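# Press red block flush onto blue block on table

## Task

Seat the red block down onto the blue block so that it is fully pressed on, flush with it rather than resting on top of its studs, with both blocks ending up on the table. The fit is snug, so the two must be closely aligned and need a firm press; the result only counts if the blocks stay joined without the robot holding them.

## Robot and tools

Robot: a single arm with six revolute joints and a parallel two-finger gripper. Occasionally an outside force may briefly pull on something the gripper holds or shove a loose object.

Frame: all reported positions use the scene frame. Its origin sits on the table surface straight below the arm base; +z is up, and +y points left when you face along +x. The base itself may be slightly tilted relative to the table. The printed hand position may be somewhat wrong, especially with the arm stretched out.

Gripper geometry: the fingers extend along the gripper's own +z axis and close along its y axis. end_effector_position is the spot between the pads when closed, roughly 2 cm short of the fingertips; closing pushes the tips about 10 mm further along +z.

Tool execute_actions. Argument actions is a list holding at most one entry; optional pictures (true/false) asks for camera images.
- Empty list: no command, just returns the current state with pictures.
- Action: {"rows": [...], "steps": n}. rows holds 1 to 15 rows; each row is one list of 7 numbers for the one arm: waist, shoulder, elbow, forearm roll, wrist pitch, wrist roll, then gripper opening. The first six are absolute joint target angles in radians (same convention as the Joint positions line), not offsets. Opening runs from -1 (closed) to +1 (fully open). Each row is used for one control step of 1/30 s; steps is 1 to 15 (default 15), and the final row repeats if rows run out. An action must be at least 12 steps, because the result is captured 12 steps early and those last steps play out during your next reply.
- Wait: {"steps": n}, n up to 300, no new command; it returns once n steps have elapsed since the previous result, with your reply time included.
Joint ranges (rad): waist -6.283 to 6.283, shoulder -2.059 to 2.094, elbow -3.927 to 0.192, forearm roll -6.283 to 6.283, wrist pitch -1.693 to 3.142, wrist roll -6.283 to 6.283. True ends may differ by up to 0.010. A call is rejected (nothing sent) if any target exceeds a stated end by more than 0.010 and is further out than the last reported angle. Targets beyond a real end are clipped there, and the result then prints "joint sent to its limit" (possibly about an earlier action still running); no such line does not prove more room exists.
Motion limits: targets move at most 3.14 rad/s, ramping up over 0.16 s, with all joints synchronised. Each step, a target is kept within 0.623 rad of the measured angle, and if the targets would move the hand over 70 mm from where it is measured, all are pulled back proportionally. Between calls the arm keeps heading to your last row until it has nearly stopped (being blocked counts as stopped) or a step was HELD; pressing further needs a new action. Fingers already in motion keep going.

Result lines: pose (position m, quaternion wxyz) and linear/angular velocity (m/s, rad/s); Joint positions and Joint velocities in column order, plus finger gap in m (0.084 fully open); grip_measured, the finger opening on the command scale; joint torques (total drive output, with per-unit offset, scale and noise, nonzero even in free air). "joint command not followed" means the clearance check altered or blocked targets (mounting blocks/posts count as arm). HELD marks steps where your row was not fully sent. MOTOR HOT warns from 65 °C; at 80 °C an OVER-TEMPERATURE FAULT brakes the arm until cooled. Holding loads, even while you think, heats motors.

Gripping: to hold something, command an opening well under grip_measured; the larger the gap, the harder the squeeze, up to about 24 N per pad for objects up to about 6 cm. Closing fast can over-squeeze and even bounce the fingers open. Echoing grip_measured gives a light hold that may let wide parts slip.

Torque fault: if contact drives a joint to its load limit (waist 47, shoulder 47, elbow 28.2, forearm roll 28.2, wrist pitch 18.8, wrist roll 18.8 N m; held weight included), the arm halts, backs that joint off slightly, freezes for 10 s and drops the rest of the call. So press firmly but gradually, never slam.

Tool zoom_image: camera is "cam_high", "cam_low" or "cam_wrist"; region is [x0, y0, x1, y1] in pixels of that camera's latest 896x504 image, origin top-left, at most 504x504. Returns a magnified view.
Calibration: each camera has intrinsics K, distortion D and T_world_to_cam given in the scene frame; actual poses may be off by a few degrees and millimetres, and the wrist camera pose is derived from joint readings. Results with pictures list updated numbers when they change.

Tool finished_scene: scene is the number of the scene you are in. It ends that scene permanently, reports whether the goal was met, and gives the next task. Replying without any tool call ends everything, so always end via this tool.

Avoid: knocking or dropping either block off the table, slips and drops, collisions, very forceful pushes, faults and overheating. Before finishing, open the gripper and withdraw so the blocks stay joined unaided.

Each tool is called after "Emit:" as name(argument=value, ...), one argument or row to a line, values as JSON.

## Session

Emit:
execute_actions(
  actions=[],
)

Scene clock: 0.00 s of 11933.50 s.
end_effector_position=(+0.3066, -0.5328, +0.3674) grip_measured=+1.00 end_effector_quat_wxyz=(+0.570, +0.292, +0.760, -0.110) end_effector_velocity=(-0.000, -0.000, -0.002) end_effector_angular_velocity=(+0.003, +0.001, -0.001)
Joint positions: [-1.406  0.016 -1.001  1.829  0.717  1.234  0.084]
Joint velocities: [-0.001  0.002  0.001 -0.     0.     0.     0.   ]
Joint torques (N m, as the arm reports them, + toward a larger angle): no reading
camera_calibration (this result's frames):
cam_wrist: T_world_to_cam=[[0.565037, 0.808297, 0.165498, 0.23076], [0.181413, -0.317392, 0.93078, -0.49594], [0.804874, -0.495902, -0.325973, -0.258487], [0, 0, 0, 1]] pos_world=[0.167631, -0.472114, 0.339161]

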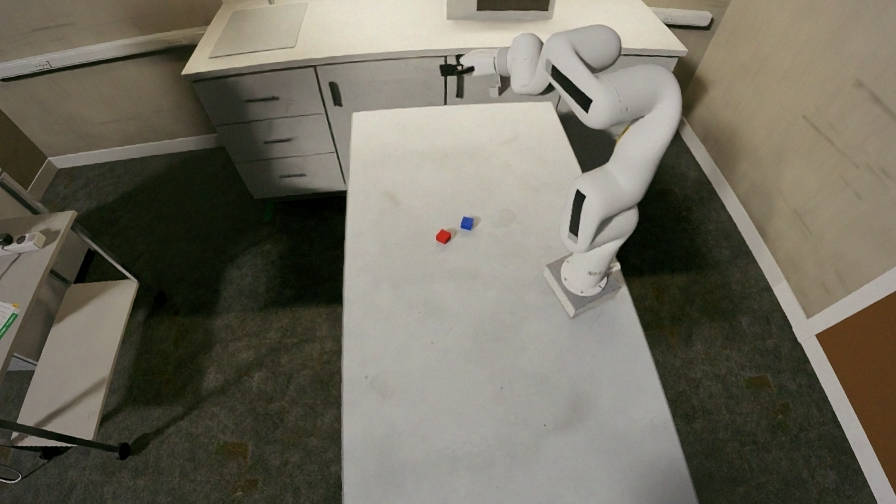

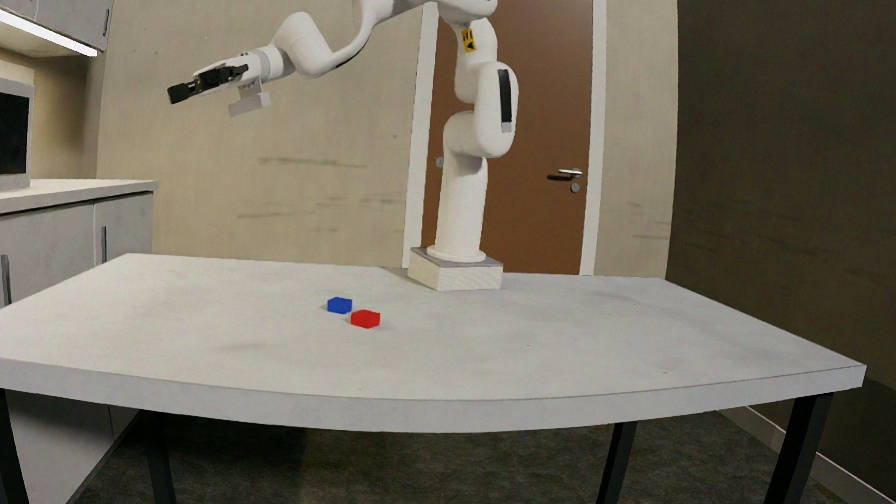

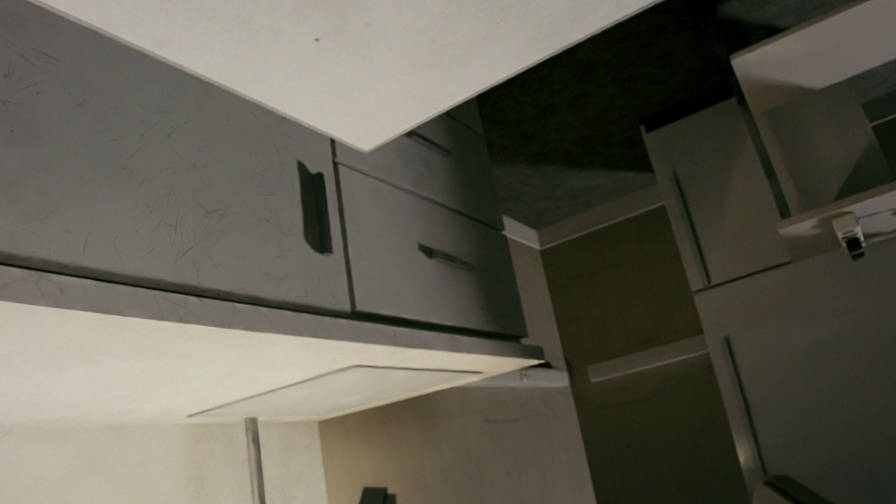

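Emit:
execute_actions(
  actions=[
    {"rows":[[-0.6607,0.0539,-0.659,0.106,0.555,0.042,0.4]]},
  ],
)

Emit:
execute_actions(
  actions=[
    {"steps":55},
  ],
  pictures=true,
)

Scene clock: 1.13 s of 11933.50 s.
end_effector_position=(+0.3111, -0.5280, +0.3620) grip_measured=+0.63 end_effector_quat_wxyz=(+0.564, +0.280, +0.769, -0.111) end_effector_velocity=(+0.172, +0.177, -0.187) end_effector_angular_velocity=(-0.240, +0.747, +0.709)
Joint positions: [-1.394  0.015 -0.995  1.814  0.712  1.219  0.07 ]
Joint velocities: [ 0.419  0.003  0.211 -0.463 -0.13  -0.46  -0.132]
Joint torques (N m, as the arm reports them, + toward a larger angle): [ 15.92 -17.68  -9.2   -1.44   1.05   0.06]
Steps of this call (steps 1 to 31: nothing new was sent; steps 32 to 34: the first 3 steps of this action). Readings (joint positions):
32: [-1.406 0.015 -1.001 1.829 0.717 1.234]
33: [-1.404 0.015 -1.000 1.826 0.716 1.231]
34: the state above

Scene clock: 2.97 s of 11933.50 s.
end_effector_position=(+0.3697, -0.1974, +0.1005) grip_measured=+0.39 end_effector_quat_wxyz=(+0.001, +0.948, -0.318, -0.000) end_effector_velocity=(+0.000, +0.000, -0.000) end_effector_angular_velocity=(-0.005, +0.003, +0.013)
Joint positions: [-0.661  0.054 -0.659  0.107  0.555  0.042  0.061]
Joint velocities: [ 0.002  0.001 -0.001 -0.011 -0.    -0.002 -0.   ]
Joint torques (N m, as the arm reports them, + toward a larger angle): [  1.02 -20.12 -10.25  -0.61  -3.11   0.24]
Kept back: nothing.
Steps of this call (steps 1 to 12: the last 12 steps of your previous action; steps 13 to 55: the robot went on to your last target). Readings (joint positions):
1: [-1.377 0.016 -0.986 1.797 0.708 1.202]
2: [-1.357 0.018 -0.975 1.779 0.703 1.184]
4: [-1.321 0.021 -0.955 1.744 0.695 1.149]
8: [-1.251 0.024 -0.922 1.674 0.679 1.079]
55: the state above
camera_calibration (this result's frames):
cam_wrist: T_world_to_cam=[[-0.600804, -0.799378, 0.00542613, 0.0978775], [-0.799394, 0.600805, -0.00148216, 0.485061], [-0.00207524, -0.0052281, -0.999984, 0.232955], [0, 0, 0, 1]] pos_world=[0.447044, -0.211968, 0.233139]

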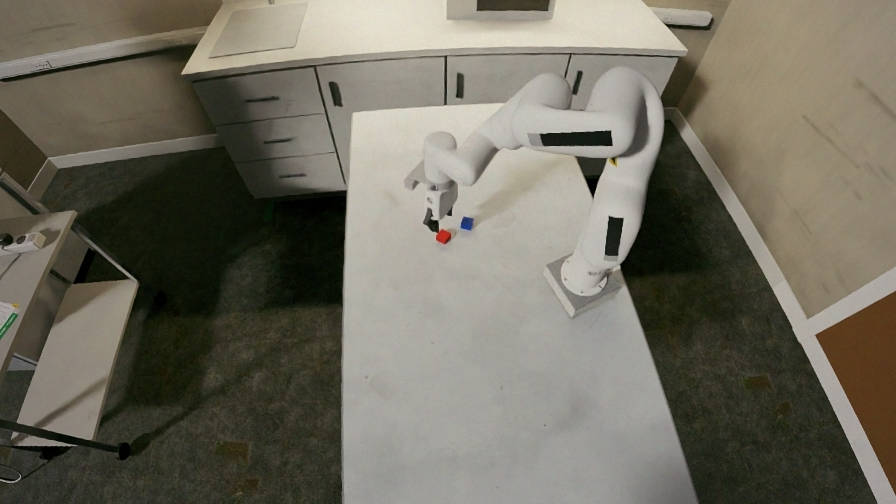

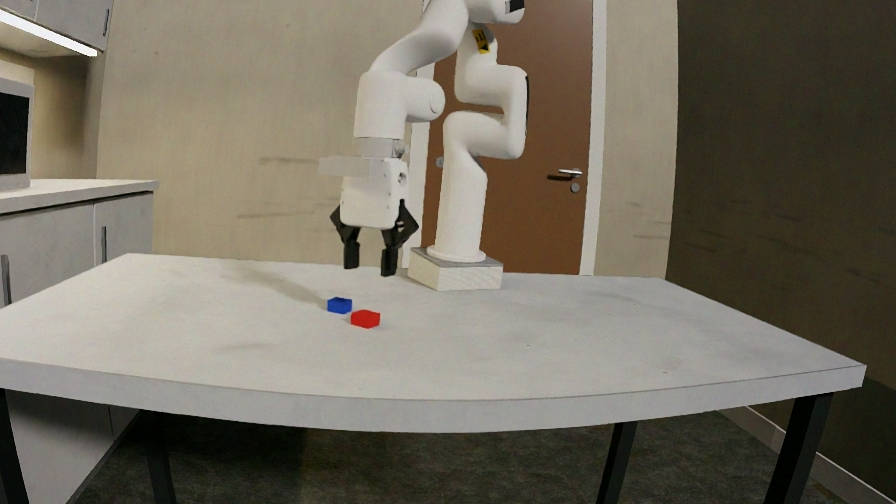

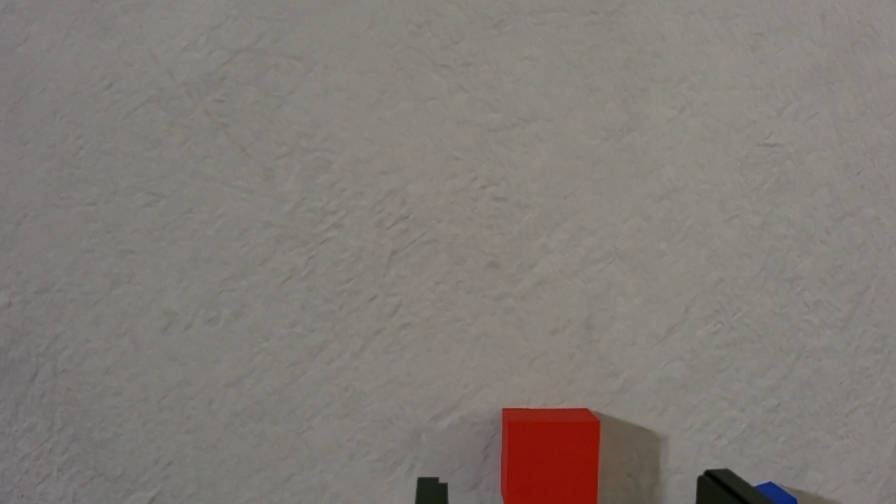

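Emit:
execute_actions(
  actions=[
    {"rows":[[-0.662,0.17,-0.659,0.135,0.439,0.02,0.3],[-0.662,0.17,-0.659,0.135,0.439,0.02,0.3],[-0.662,0.17,-0.659,0.135,0.439,0.02,0.3],[-0.662,0.17,-0.659,0.135,0.439,0.02,0.3],[-0.655,0.25,-0.664,0.16,0.366,0.003,0.3],[-0.655,0.25,-0.664,0.16,0.366,0.003,0.3],[-0.655,0.25,-0.664,0.16,0.366,0.003,0.3],[-0.65,0.2911,-0.6683,0.174,0.3292,-0.006,0.3]]},
  ],
)

Emit:
execute_actions(
  actions=[
    {"rows":[[-0.65,0.2911,-0.6683,0.174,0.3292,-0.006,0.2],[-0.65,0.2911,-0.6683,0.174,0.3292,-0.006,0.1],[-0.65,0.2911,-0.6683,0.174,0.3292,-0.006,0],[-0.65,0.2911,-0.6683,0.174,0.3292,-0.006,-0.05],[-0.65,0.2911,-0.6683,0.174,0.3292,-0.006,-0.1],[-0.65,0.2911,-0.6683,0.174,0.3292,-0.006,-0.15],[-0.65,0.2911,-0.6683,0.174,0.3292,-0.006,-0.2],[-0.65,0.2911,-0.6683,0.174,0.3292,-0.006,-0.3],[-0.65,0.2911,-0.6683,0.174,0.3292,-0.006,-0.4],[-0.65,0.2911,-0.6683,0.174,0.3292,-0.006,-0.6],[-0.65,0.2911,-0.6683,0.174,0.3292,-0.006,-1]]},
  ],
)

Emit:
execute_actions(
  actions=[
    {"rows":[[-0.65,0.2911,-0.6683,0.174,0.3292,-0.006,-1],[-0.655,0.25,-0.664,0.16,0.366,0.003,-1],[-0.655,0.25,-0.664,0.16,0.366,0.003,-1],[-0.662,0.17,-0.659,0.135,0.439,0.02,-1],[-0.662,0.17,-0.659,0.135,0.439,0.02,-1],[-0.662,0.17,-0.659,0.135,0.439,0.02,-1],[-0.662,0.17,-0.659,0.135,0.439,0.02,-1],[-0.662,0.17,-0.659,0.135,0.439,0.02,-1],[-0.662,0.17,-0.659,0.135,0.439,0.02,-1],[-0.8697,0.0202,-0.5319,0.1436,0.476,-0.524,-1]]},
  ],
)

Emit:
execute_actions(
  actions=[
    {"steps":32},
  ],
  pictures=true,
)

Emit:
zoom_image(
  camera="cam_wrist",
  region=[470,394,690,504],
)

Emit:
zoom_image(
  camera="cam_low",
  region=[295,240,395,330],
)

Scene clock: 5.07 s of 11933.50 s.
end_effector_position=(+0.3713, -0.1987, +0.0972) grip_measured=+0.33 end_effector_quat_wxyz=(+0.001, +0.948, -0.317, +0.002) end_effector_velocity=(+0.040, -0.040, -0.125) end_effector_angular_velocity=(-0.048, -0.117, -0.039)
Joint positions: [-0.661  0.066 -0.661  0.11   0.539  0.039  0.058]
Joint velocities: [-0.004  0.451 -0.056  0.125 -0.515 -0.094 -0.021]
Joint torques (N m, as the arm reports them, + toward a larger angle): [-0.2  -6.95 -7.28 -0.35 -2.88  0.13]
Steps of this call (steps 1 to 30: the robot went on to your last target; steps 31 to 60: nothing new was sent; steps 61 to 63: the first 3 steps of this action). Readings (joint positions):
61: [-0.661 0.054 -0.659 0.106 0.555 0.042]
62: [-0.661 0.056 -0.659 0.107 0.552 0.041]
63: the state above

Scene clock: 5.57 s of 11933.50 s.
end_effector_position=(+0.3664, -0.2017, +0.0255) grip_measured=+0.18 end_effector_quat_wxyz=(+0.000, +0.946, -0.325, -0.000) end_effector_velocity=(+0.004, -0.004, -0.010) end_effector_angular_velocity=(-0.011, -0.015, -0.001)
Joint positions: [-0.65   0.286 -0.668  0.172  0.334 -0.005  0.052]
Joint velocities: [ 0.003  0.04  -0.009  0.017 -0.05  -0.013 -0.089]
Joint torques (N m, as the arm reports them, + toward a larger angle): [  0.87 -23.14  -8.28  -0.53  -2.99   0.04]
Steps of this call (steps 1 to 12: the last 12 steps of your previous action; steps 13 to 15: the first 3 steps of this action). Readings (joint positions):
13: [-0.651 0.282 -0.667 0.171 0.338 -0.004]
14: [-0.651 0.285 -0.668 0.172 0.336 -0.005]
15: the state above

Scene clock: 6.07 s of 11933.50 s.
end_effector_position=(+0.3661, -0.2016, +0.0247) grip_measured=-0.28 end_effector_quat_wxyz=(+0.000, +0.946, -0.325, -0.001) end_effector_velocity=(-0.020, +0.013, +0.022) end_effector_angular_velocity=(+0.040, +0.060, +0.005)
Joint positions: [-0.65   0.289 -0.668  0.173  0.332 -0.005  0.032]
Joint velocities: [-0.012 -0.102  0.036 -0.049  0.137  0.032  0.   ]
Joint torques (N m, as the arm reports them, + toward a larger angle): [ -0.79 -27.93  -8.31  -0.48  -2.98   0.23]
Steps of this call (steps 1 to 12: the last 12 steps of your previous action; steps 13 to 15: the first 3 steps of this action). Readings (joint positions):
13: [-0.650 0.290 -0.669 0.174 0.329 -0.006]
14: [-0.650 0.290 -0.669 0.174 0.329 -0.006]
15: the state above

Scene clock: 7.13 s of 11933.50 s.
end_effector_position=(+0.2918, -0.2455, +0.0851) grip_measured=-0.28 end_effector_quat_wxyz=(+0.001, +0.987, -0.162, -0.001) end_effector_velocity=(-0.001, -0.000, +0.000) end_effector_angular_velocity=(-0.000, -0.000, +0.002)
Joint positions: [-0.869  0.021 -0.532  0.144  0.476 -0.524  0.032]
Joint velocities: [-0.002 -0.002  0.002 -0.     0.001 -0.004  0.   ]
Joint torques (N m, as the arm reports them, + toward a larger angle): [  0.36 -18.01  -9.35  -0.68  -2.84   0.36]
Kept back: nothing.
Steps of this call (steps 1 to 12: the last 12 steps of your previous action; steps 13 to 32: the robot went on to your last target). Readings (joint positions):
1: [-0.651 0.283 -0.667 0.171 0.338 -0.004]
2: [-0.652 0.274 -0.665 0.168 0.347 -0.002]
4: [-0.655 0.239 -0.662 0.157 0.378 0.006]
8: [-0.661 0.185 -0.662 0.141 0.422 0.013]
32: the state above
camera_calibration (this result's frames):
cam_wrist: T_world_to_cam=[[-0.317946, -0.948092, 0.00570247, -0.106287], [-0.948108, 0.317948, -0.000512397, 0.425543], [-0.00132729, -0.00556948, -0.999984, 0.216861], [0, 0, 0, 1]] pos_world=[0.369955, -0.234863, 0.217681]

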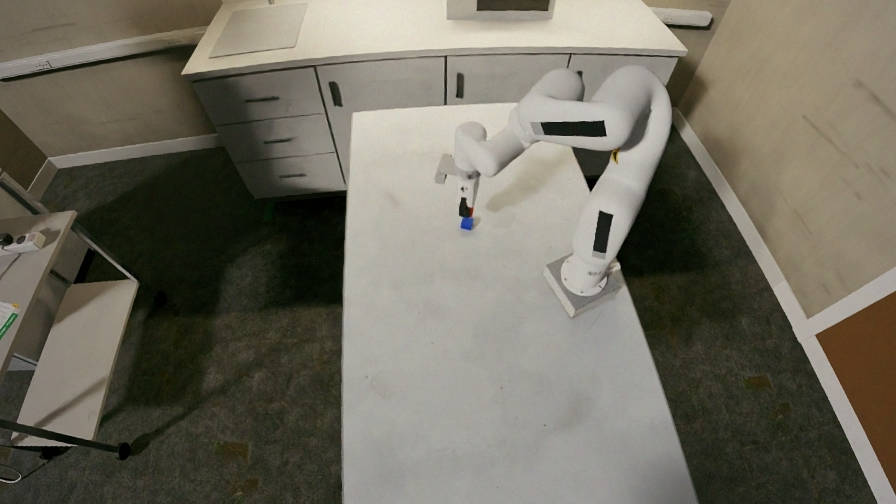

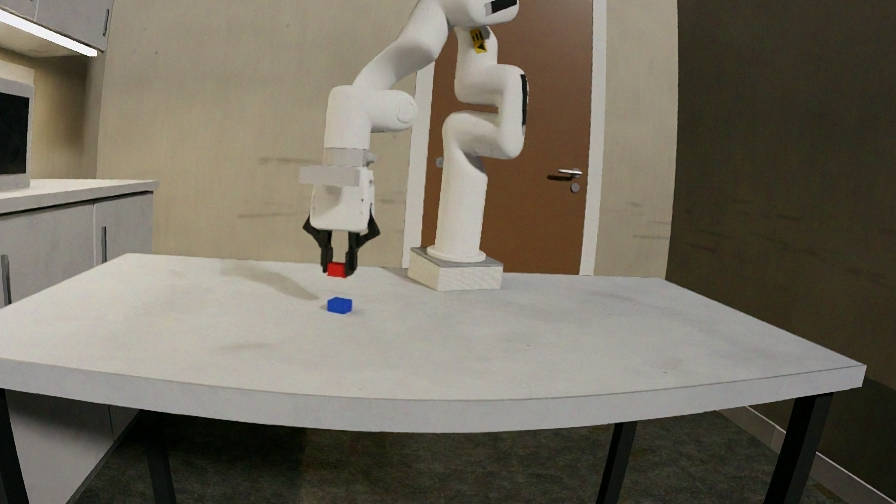

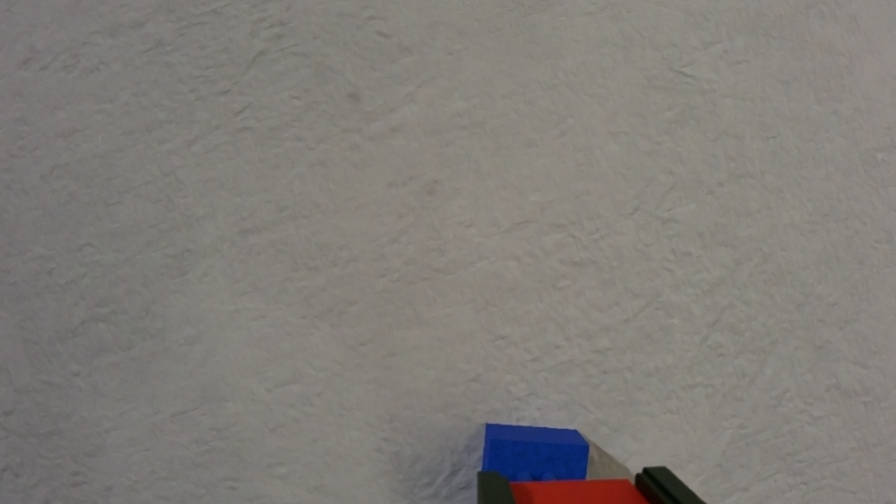

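Region (470, 394, 690, 504) of cam_wrist's 896x504 image, scaled by 2.291, with more detail than that image has.

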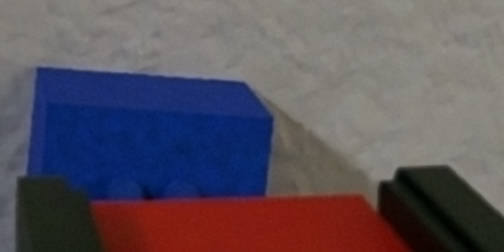

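Region (295, 240, 395, 330) of cam_low's 896x504 image, scaled by 5.040, with more detail than that image has; it fills the top 454 rows of this view, and the rest is white.

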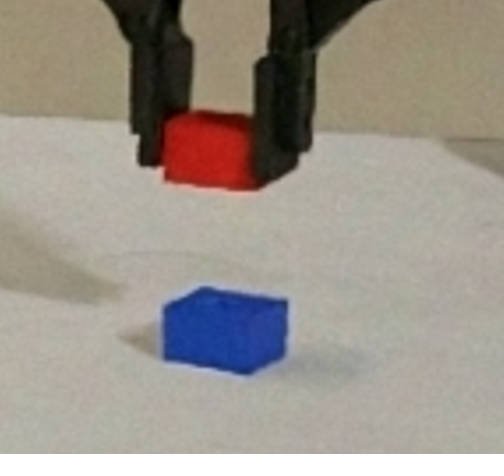

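Emit:
execute_actions(
  actions=[
    {"rows":[[-0.86,0.08,-0.526,0.166,0.411,-0.47,-1],[-0.86,0.08,-0.526,0.166,0.411,-0.47,-1],[-0.86,0.08,-0.526,0.166,0.411,-0.47,-1],[-0.851,0.1366,-0.5244,0.189,0.3526,-0.469,-1]]},
  ],
)

Emit:
execute_actions(
  actions=[
    {"steps":24},
  ],
  pictures=true,
)

Emit:
zoom_image(
  camera="cam_wrist",
  region=[490,434,650,504],
)

Emit:
zoom_image(
  camera="cam_low",
  region=[310,270,370,325],
)

Scene clock: 8.53 s of 11933.50 s.
end_effector_position=(+0.2926, -0.2461, +0.0827) grip_measured=-0.28 end_effector_quat_wxyz=(+0.002, +0.986, -0.169, +0.001) end_effector_velocity=(+0.012, -0.003, -0.083) end_effector_angular_velocity=(-0.020, -0.037, -0.340)
Joint positions: [-0.868  0.029 -0.532  0.148  0.463 -0.514  0.032]
Joint velocities: [ 0.049  0.288  0.003  0.112 -0.33   0.269 -0.   ]
Joint torques (N m, as the arm reports them, + toward a larger angle): [  1.53 -12.89  -7.31  -0.57  -2.76   0.62]
Steps of this call (steps 1 to 15: the robot went on to your last target; steps 16 to 39: nothing new was sent; steps 40 to 42: the first 3 steps of this action). Readings (joint positions):
40: [-0.870 0.020 -0.532 0.144 0.476 -0.524]
41: [-0.869 0.022 -0.532 0.145 0.473 -0.521]
42: the state above

Scene clock: 9.33 s of 11933.50 s.
end_effector_position=(+0.2897, -0.2429, +0.0492) grip_measured=-0.28 end_effector_quat_wxyz=(+0.001, +0.979, -0.205, -0.000) end_effector_velocity=(+0.000, -0.000, -0.000) end_effector_angular_velocity=(-0.000, -0.000, -0.001)
Joint positions: [-0.851  0.136 -0.524  0.189  0.353 -0.469  0.032]
Joint velocities: [-0.  0. -0.  0. -0.  0. -0.]
Joint torques (N m, as the arm reports them, + toward a larger angle): [  0.45 -18.74  -8.08  -0.66  -2.95   0.5 ]
Kept back: nothing.
Steps of this call (steps 1 to 12: the last 12 steps of your previous action; steps 13 to 24: the robot went on to your last target). Readings (joint positions):
1: [-0.866 0.040 -0.531 0.152 0.452 -0.504]
2: [-0.864 0.053 -0.530 0.156 0.439 -0.496]
4: [-0.859 0.085 -0.527 0.168 0.407 -0.484]
8: [-0.853 0.125 -0.524 0.184 0.368 -0.473]
24: the state above
camera_calibration (this result's frames):
cam_wrist: T_world_to_cam=[[-0.398303, -0.917236, 0.00580507, -0.0735422], [-0.917253, 0.398305, -0.000914537, 0.433273], [-0.00147334, -0.00568898, -0.999983, 0.180983], [0, 0, 0, 1]] pos_world=[0.368395, -0.239001, 0.181803]

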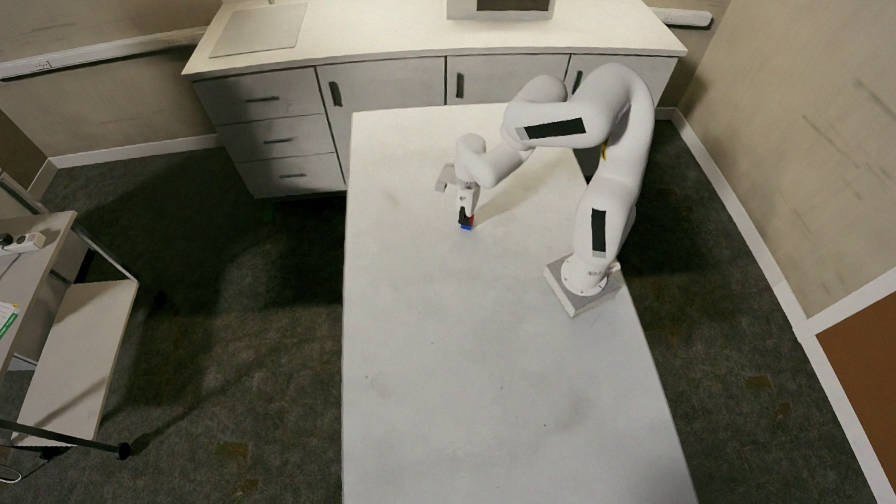

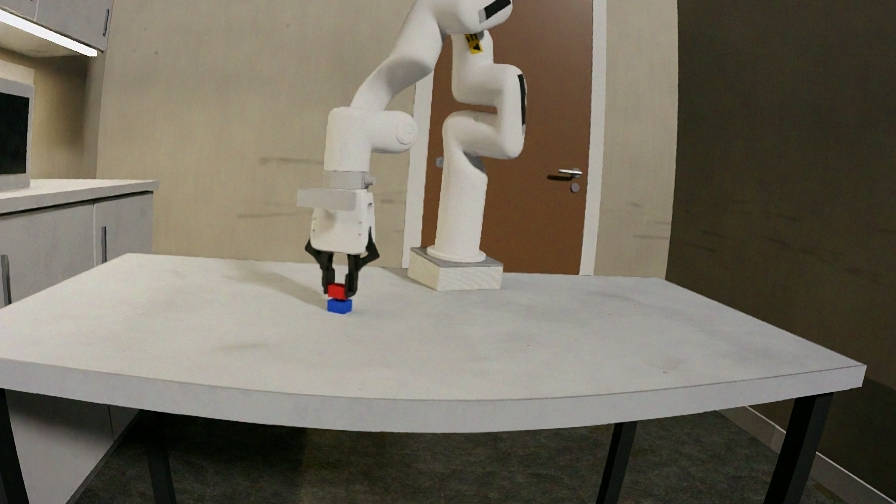

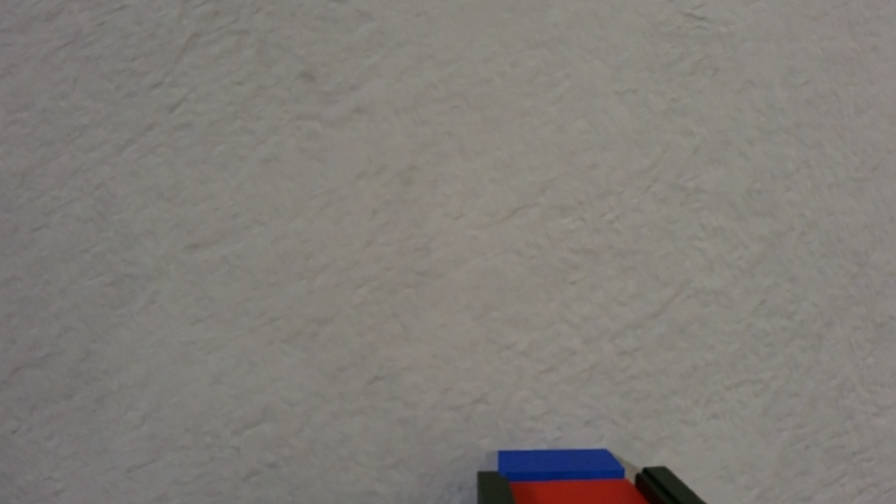

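Region (490, 434, 650, 504) of cam_wrist's 896x504 image, scaled by 3.150, with more detail than that image has; it fills the top 220 rows of this view, and the rest is white.

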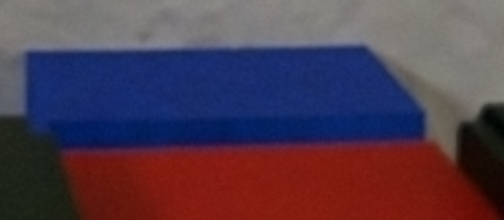

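Region (310, 270, 370, 325) of cam_low's 896x504 image, scaled by 8.400, with more detail than that image has; it fills the top 462 rows of this view, and the rest is white.

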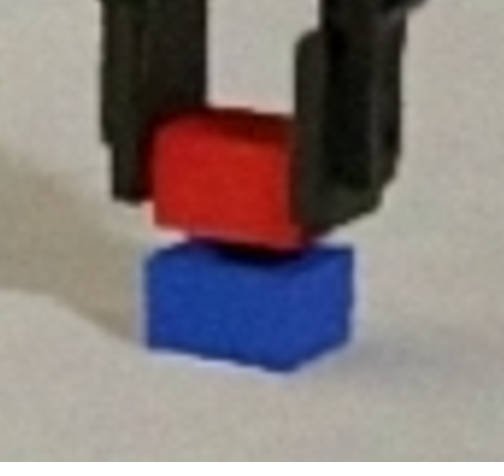

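Emit:
execute_actions(
  actions=[
    {"rows":[[-0.8525,0.1386,-0.5271,0.1886,0.3534,-0.47,-1],[-0.8525,0.1386,-0.5271,0.1886,0.3534,-0.47,-1],[-0.8525,0.1386,-0.5271,0.1886,0.3534,-0.47,-1],[-0.8513,0.1476,-0.5279,0.1929,0.3452,-0.473,-1]],"steps":12},
  ],
)

Emit:
execute_actions(
  actions=[
    {"steps":22},
  ],
  pictures=true,
)

Emit:
zoom_image(
  camera="cam_wrist",
  region=[490,434,650,504],
)

Emit:
zoom_image(
  camera="cam_low",
  region=[310,270,370,325],
)

Scene clock: 10.47 s of 11933.50 s.
end_effector_position=(+0.2896, -0.2428, +0.0491) grip_measured=-0.28 end_effector_quat_wxyz=(+0.001, +0.979, -0.205, -0.001) end_effector_velocity=(-0.000, -0.000, -0.000) end_effector_angular_velocity=(-0.000, +0.000, +0.001)
Joint positions: [-0.851  0.137 -0.524  0.189  0.353 -0.469  0.032]
Joint velocities: [-0.001  0.001  0.    -0.    -0.001 -0.001  0.   ]
Joint torques (N m, as the arm reports them, + toward a larger angle): [  0.16 -18.62  -8.29  -0.5   -3.32   0.33]
Kept back: the last 12 steps of this action.
Steps of this call (steps 1 to 15: the robot went on to your last target; steps 16 to 34: nothing new was sent). Readings (joint positions):
1: [-0.851 0.136 -0.524 0.189 0.353 -0.469]
2: [-0.851 0.136 -0.524 0.189 0.353 -0.469]
4: [-0.851 0.137 -0.524 0.189 0.353 -0.469]
8: [-0.851 0.137 -0.524 0.189 0.353 -0.469]
34: the state above

Scene clock: 11.20 s of 11933.50 s.
end_effector_position=(+0.2898, -0.2437, +0.0466) grip_measured=-0.28 end_effector_quat_wxyz=(+0.001, +0.979, -0.205, -0.001) end_effector_velocity=(+0.000, -0.000, +0.000) end_effector_angular_velocity=(-0.000, -0.000, -0.002)
Joint positions: [-0.851  0.148 -0.528  0.193  0.345 -0.473  0.032]
Joint velocities: [ 0.001  0.001 -0.001  0.    -0.     0.003 -0.   ]
Joint torques (N m, as the arm reports them, + toward a larger angle): [  1.24 -19.42  -7.96  -0.43  -3.27   0.41]
Kept back: nothing.
Steps of this call (steps 1 to 12: the last 12 steps of your previous action; steps 13 to 22: the robot went on to your last target). Readings (joint positions):
1: [-0.851 0.137 -0.524 0.189 0.353 -0.469]
2: [-0.851 0.137 -0.525 0.189 0.353 -0.469]
4: [-0.852 0.137 -0.526 0.189 0.353 -0.469]
8: [-0.852 0.143 -0.527 0.191 0.349 -0.472]
22: the state above
camera_calibration (this result's frames):
cam_wrist: T_world_to_cam=[[-0.398744, -0.917044, 0.00579253, -0.0741062], [-0.917061, 0.398746, -0.000801563, 0.433757], [-0.00157468, -0.00563172, -0.999983, 0.178417], [0, 0, 0, 1]] pos_world=[0.368514, -0.239913, 0.179191]

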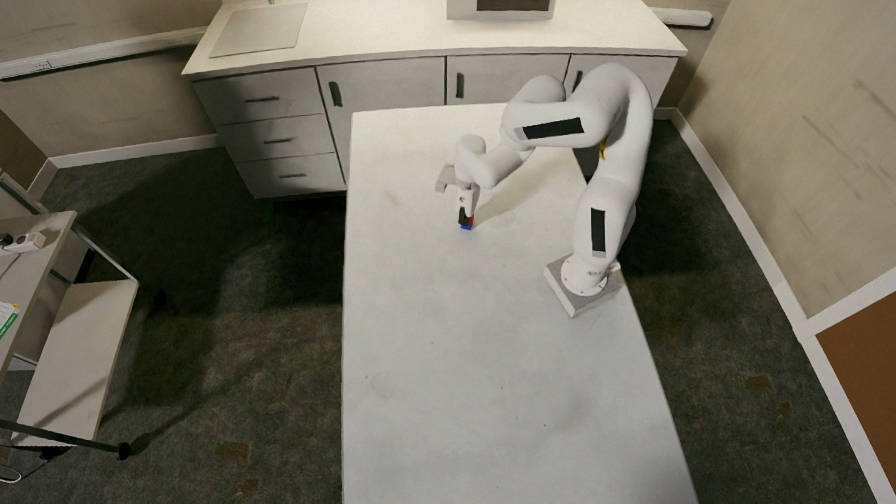

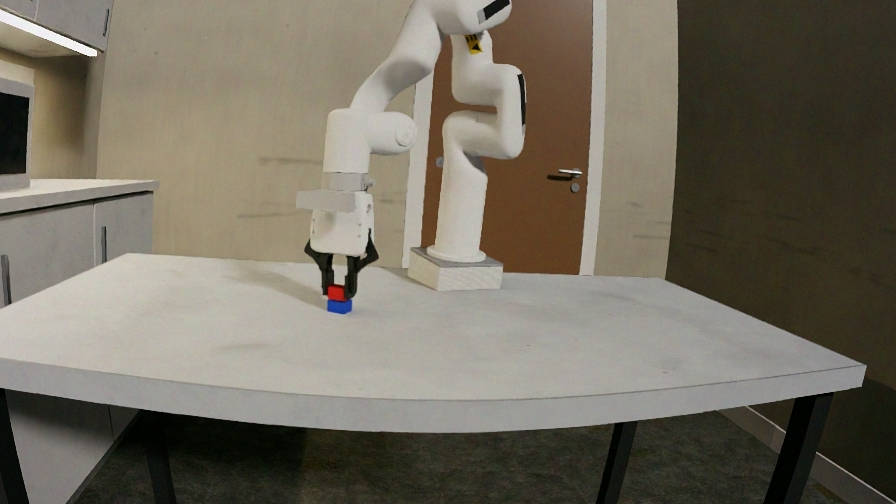

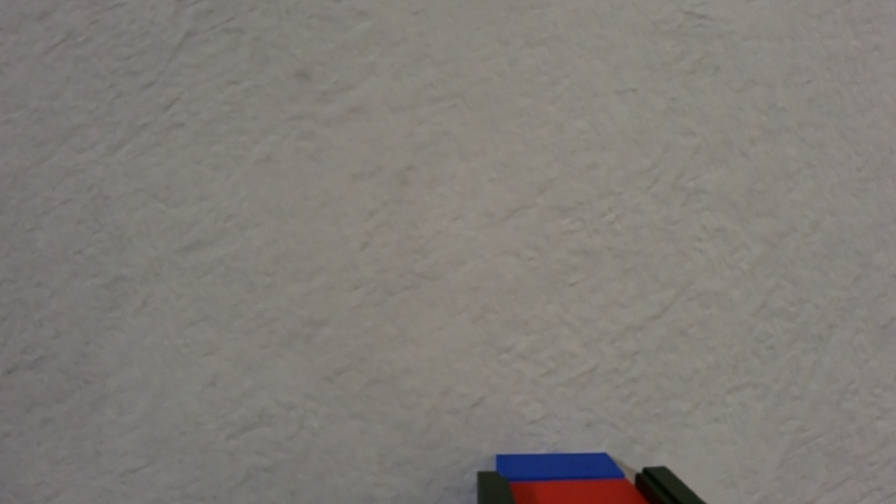

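Region (490, 434, 650, 504) of cam_wrist's 896x504 image, scaled by 3.150, with more detail than that image has; it fills the top 220 rows of this view, and the rest is white.

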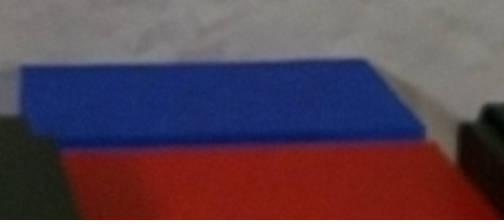

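Region (310, 270, 370, 325) of cam_low's 896x504 image, scaled by 8.400, with more detail than that image has; it fills the top 462 rows of this view, and the rest is white.

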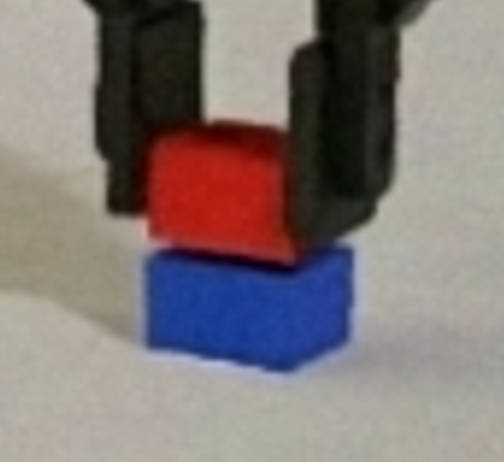

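The blocks are aligned, so I'll descend slowly by 2 mm.

Emit:
execute_actions(
  actions=[
    {"rows":[[-0.8511,0.1494,-0.528,0.1938,0.3436,-0.4736,-1],[-0.8511,0.1494,-0.528,0.1938,0.3436,-0.4736,-1],[-0.8511,0.1494,-0.528,0.1938,0.3436,-0.4736,-1],[-0.8509,0.1512,-0.5281,0.1946,0.342,-0.4742,-1],[-0.8509,0.1512,-0.5281,0.1946,0.342,-0.4742,-1],[-0.8509,0.1512,-0.5281,0.1946,0.342,-0.4742,-1],[-0.8509,0.1512,-0.5281,0.1946,0.342,-0.4742,-1],[-0.8506,0.153,-0.5282,0.1955,0.3405,-0.4748,-1],[-0.8506,0.153,-0.5282,0.1955,0.3405,-0.4748,-1],[-0.8506,0.153,-0.5282,0.1955,0.3405,-0.4748,-1],[-0.8506,0.153,-0.5282,0.1955,0.3405,-0.4748,-1],[-0.8504,0.1548,-0.5282,0.1963,0.3392,-0.4754,-1]]},
  ],
)

Emit:
execute_actions(
  actions=[
    {"steps":22},
  ],
  pictures=true,
)

Emit:
zoom_image(
  camera="cam_wrist",
  region=[490,434,650,504],
)

Emit:
zoom_image(
  camera="cam_low",
  region=[310,270,370,325],
)

Scene clock: 12.17 s of 11933.50 s.
end_effector_position=(+0.2898, -0.2438, +0.0465) grip_measured=-0.28 end_effector_quat_wxyz=(+0.001, +0.979, -0.205, -0.000) end_effector_velocity=(+0.000, -0.000, -0.002) end_effector_angular_velocity=(-0.001, -0.001, -0.002)
Joint positions: [-0.851  0.148 -0.528  0.193  0.345 -0.473  0.032]
Joint velocities: [ 0.001  0.009 -0.002  0.005 -0.008 -0.002 -0.   ]
Joint torques (N m, as the arm reports them, + toward a larger angle): [  0.38 -19.24  -8.11  -0.23  -3.16   0.54]
Steps of this call (steps 1 to 15: the robot went on to your last target; steps 16 to 26: nothing new was sent; steps 27 to 29: the first 3 steps of this action). Readings (joint positions):
27: [-0.851 0.148 -0.528 0.193 0.345 -0.473]
28: [-0.851 0.148 -0.528 0.193 0.345 -0.473]
29: the state above

Scene clock: 12.90 s of 11933.50 s.
end_effector_position=(+0.2896, -0.2437, +0.0446) grip_measured=-0.28 end_effector_quat_wxyz=(+0.001, +0.979, -0.205, -0.001) end_effector_velocity=(-0.000, +0.000, -0.001) end_effector_angular_velocity=(+0.001, +0.001, +0.002)
Joint positions: [-0.85   0.155 -0.528  0.196  0.339 -0.475  0.032]
Joint velocities: [ 0.     0.002  0.     0.    -0.001 -0.002 -0.   ]
Joint torques (N m, as the arm reports them, + toward a larger angle): [  1.15 -17.88  -7.75  -0.56  -2.93   0.31]
Kept back: nothing.
Steps of this call (steps 1 to 12: the last 12 steps of your previous action; steps 13 to 15: the robot went on to your last target; steps 16 to 22: nothing new was sent). Readings (joint positions):
1: [-0.851 0.148 -0.528 0.193 0.345 -0.473]
2: [-0.851 0.149 -0.528 0.193 0.344 -0.473]
4: [-0.851 0.150 -0.528 0.194 0.343 -0.474]
8: [-0.851 0.152 -0.528 0.195 0.342 -0.474]
22: the state above
The arm was judged still, so your last target was given up. Only a new action makes it travel on or press farther. Fingers that are still opening or closing keep moving.
camera_calibration (this result's frames):
cam_wrist: T_world_to_cam=[[-0.399071, -0.916903, 0.00563561, -0.07397], [-0.916918, 0.399075, -0.000463294, 0.433583], [-0.00182424, -0.00535228, -0.999984, 0.176568], [0, 0, 0, 1]] pos_world=[0.368363, -0.23991, 0.177183]

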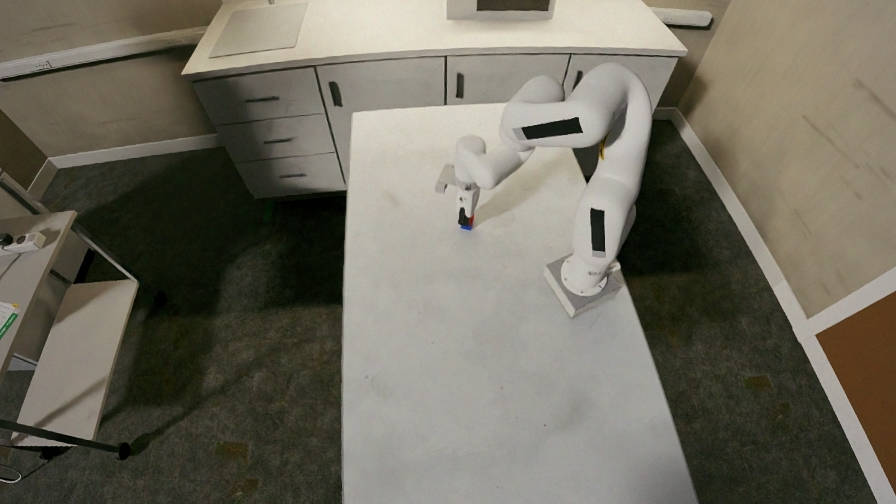

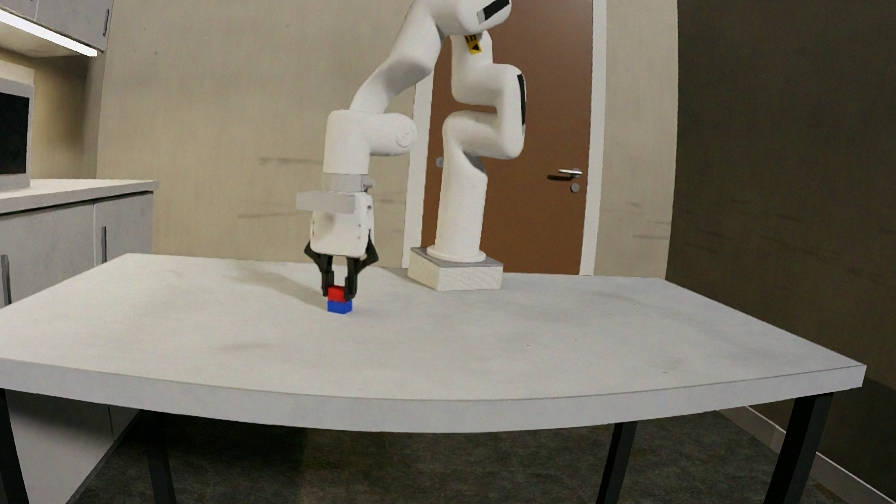

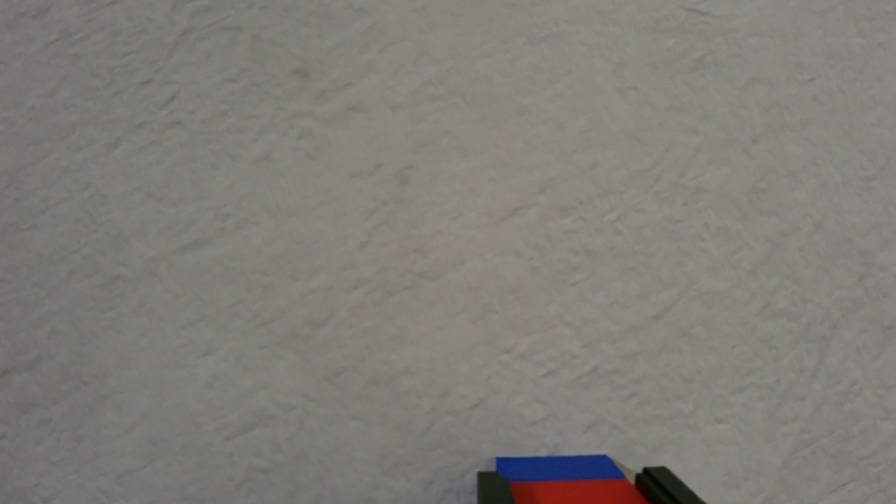

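Region (490, 434, 650, 504) of cam_wrist's 896x504 image, scaled by 3.150, with more detail than that image has; it fills the top 220 rows of this view, and the rest is white.

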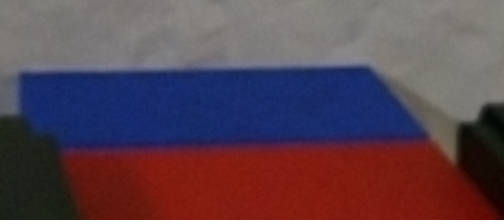

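Region (310, 270, 370, 325) of cam_low's 896x504 image, scaled by 8.400, with more detail than that image has; it fills the top 462 rows of this view, and the rest is white.

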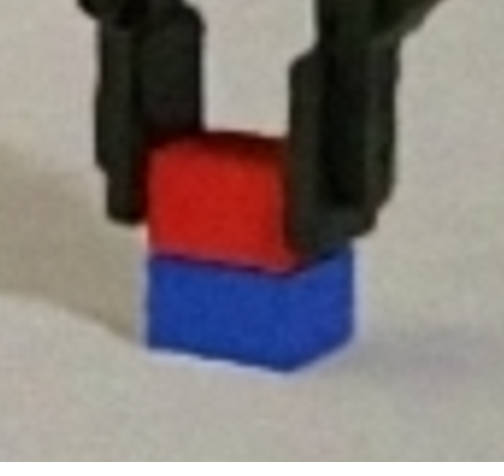

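Emit:
execute_actions(
  actions=[
    {"rows":[[-0.8502,0.157,-0.5282,0.197,0.3376,-0.476,-1],[-0.8502,0.157,-0.5282,0.197,0.3376,-0.476,-1],[-0.8502,0.157,-0.5282,0.197,0.3376,-0.476,-1],[-0.8499,0.1595,-0.528,0.198,0.336,-0.4766,-1],[-0.8499,0.1595,-0.528,0.198,0.336,-0.4766,-1],[-0.8499,0.1595,-0.528,0.198,0.336,-0.4766,-1],[-0.8499,0.1617,-0.527,0.198,0.336,-0.4766,-1]]},
  ],
)

Emit:
execute_actions(
  actions=[
    {"steps":28},
  ],
  pictures=true,
)

Emit:
zoom_image(
  camera="cam_low",
  region=[310,270,370,325],
)

Emit:
zoom_image(
  camera="cam_wrist",
  region=[490,434,650,504],
)

Scene clock: 13.57 s of 11933.50 s.
end_effector_position=(+0.2896, -0.2436, +0.0444) grip_measured=-0.28 end_effector_quat_wxyz=(+0.001, +0.979, -0.205, -0.001) end_effector_velocity=(+0.000, +0.000, -0.003) end_effector_angular_velocity=(+0.000, +0.001, +0.002)
Joint positions: [-0.85   0.155 -0.528  0.196  0.339 -0.476  0.032]
Joint velocities: [ 0.003  0.01  -0.002  0.004 -0.008 -0.003  0.   ]
Joint torques (N m, as the arm reports them, + toward a larger angle): [  0.69 -17.35  -7.15  -0.27  -2.8    0.28]
Steps of this call (steps 1 to 17: nothing new was sent; steps 18 to 20: the first 3 steps of this action). Readings (joint positions):
18: [-0.850 0.155 -0.528 0.196 0.339 -0.475]
19: [-0.850 0.155 -0.528 0.196 0.339 -0.475]
20: the state above

Scene clock: 14.50 s of 11933.50 s.
end_effector_position=(+0.2889, -0.2432, +0.0427) grip_measured=-0.28 end_effector_quat_wxyz=(+0.000, +0.979, -0.205, -0.002) end_effector_velocity=(+0.000, -0.001, +0.000) end_effector_angular_velocity=(-0.000, -0.001, -0.002)
Joint positions: [-0.85   0.16  -0.528  0.198  0.336 -0.477  0.032]
Joint velocities: [-0.001  0.    -0.001  0.    -0.     0.001  0.   ]
Joint torques (N m, as the arm reports them, + toward a larger angle): [ 0.19 -5.61 -2.6  -1.07 -1.57  0.55]
Kept back: nothing.
Steps of this call (steps 1 to 12: the last 12 steps of your previous action; steps 13 to 15: the robot went on to your last target; steps 16 to 28: nothing new was sent). Readings (joint positions):
1: [-0.850 0.156 -0.528 0.197 0.338 -0.476]
2: [-0.850 0.156 -0.528 0.197 0.338 -0.476]
4: [-0.850 0.157 -0.529 0.197 0.337 -0.476]
8: [-0.850 0.159 -0.529 0.198 0.336 -0.476]
28: the state above
The arm was judged still, so your last target was given up. Only a new action makes it travel on or press farther. Fingers that are still opening or closing keep moving.
camera_calibration (this result's frames):
cam_wrist: T_world_to_cam=[[-0.399278, -0.916816, 0.00498961, -0.0736652], [-0.916823, 0.399291, 0.00186643, 0.432647], [-0.00370348, -0.00382936, -0.999986, 0.175604], [0, 0, 0, 1]] pos_world=[0.367898, -0.239617, 0.175162]

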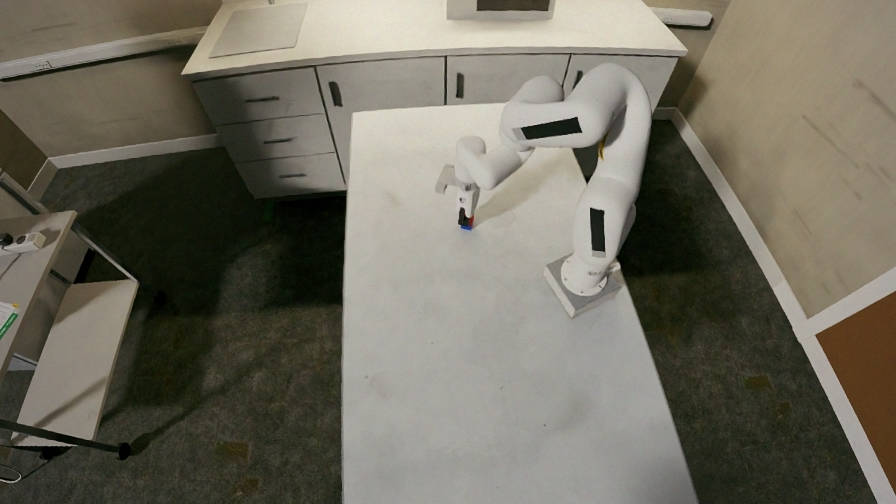

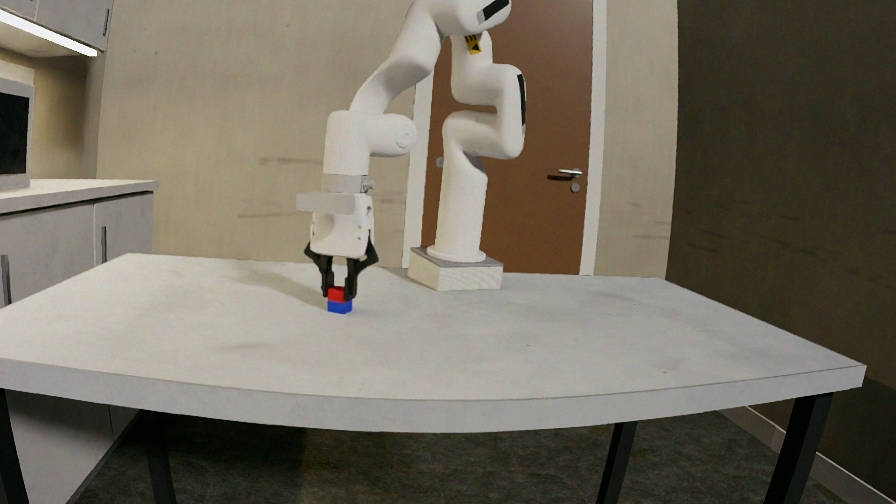

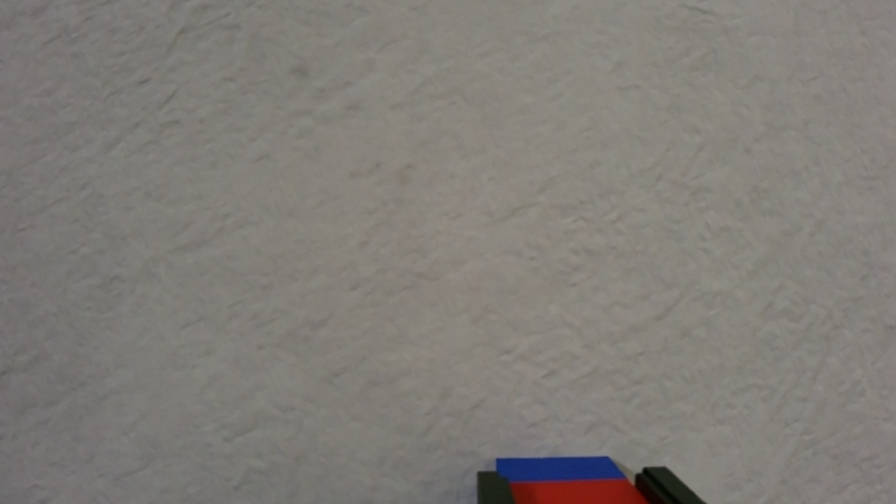

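Region (310, 270, 370, 325) of cam_low's 896x504 image, scaled by 8.400, with more detail than that image has; it fills the top 462 rows of this view, and the rest is white.

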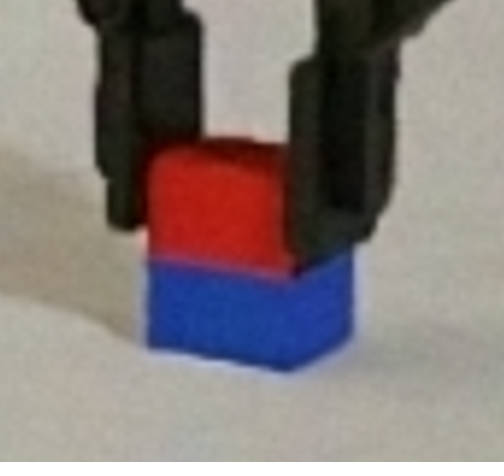

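Region (490, 434, 650, 504) of cam_wrist's 896x504 image, scaled by 3.150, with more detail than that image has; it fills the top 220 rows of this view, and the rest is white.

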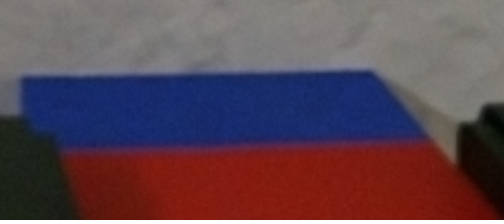

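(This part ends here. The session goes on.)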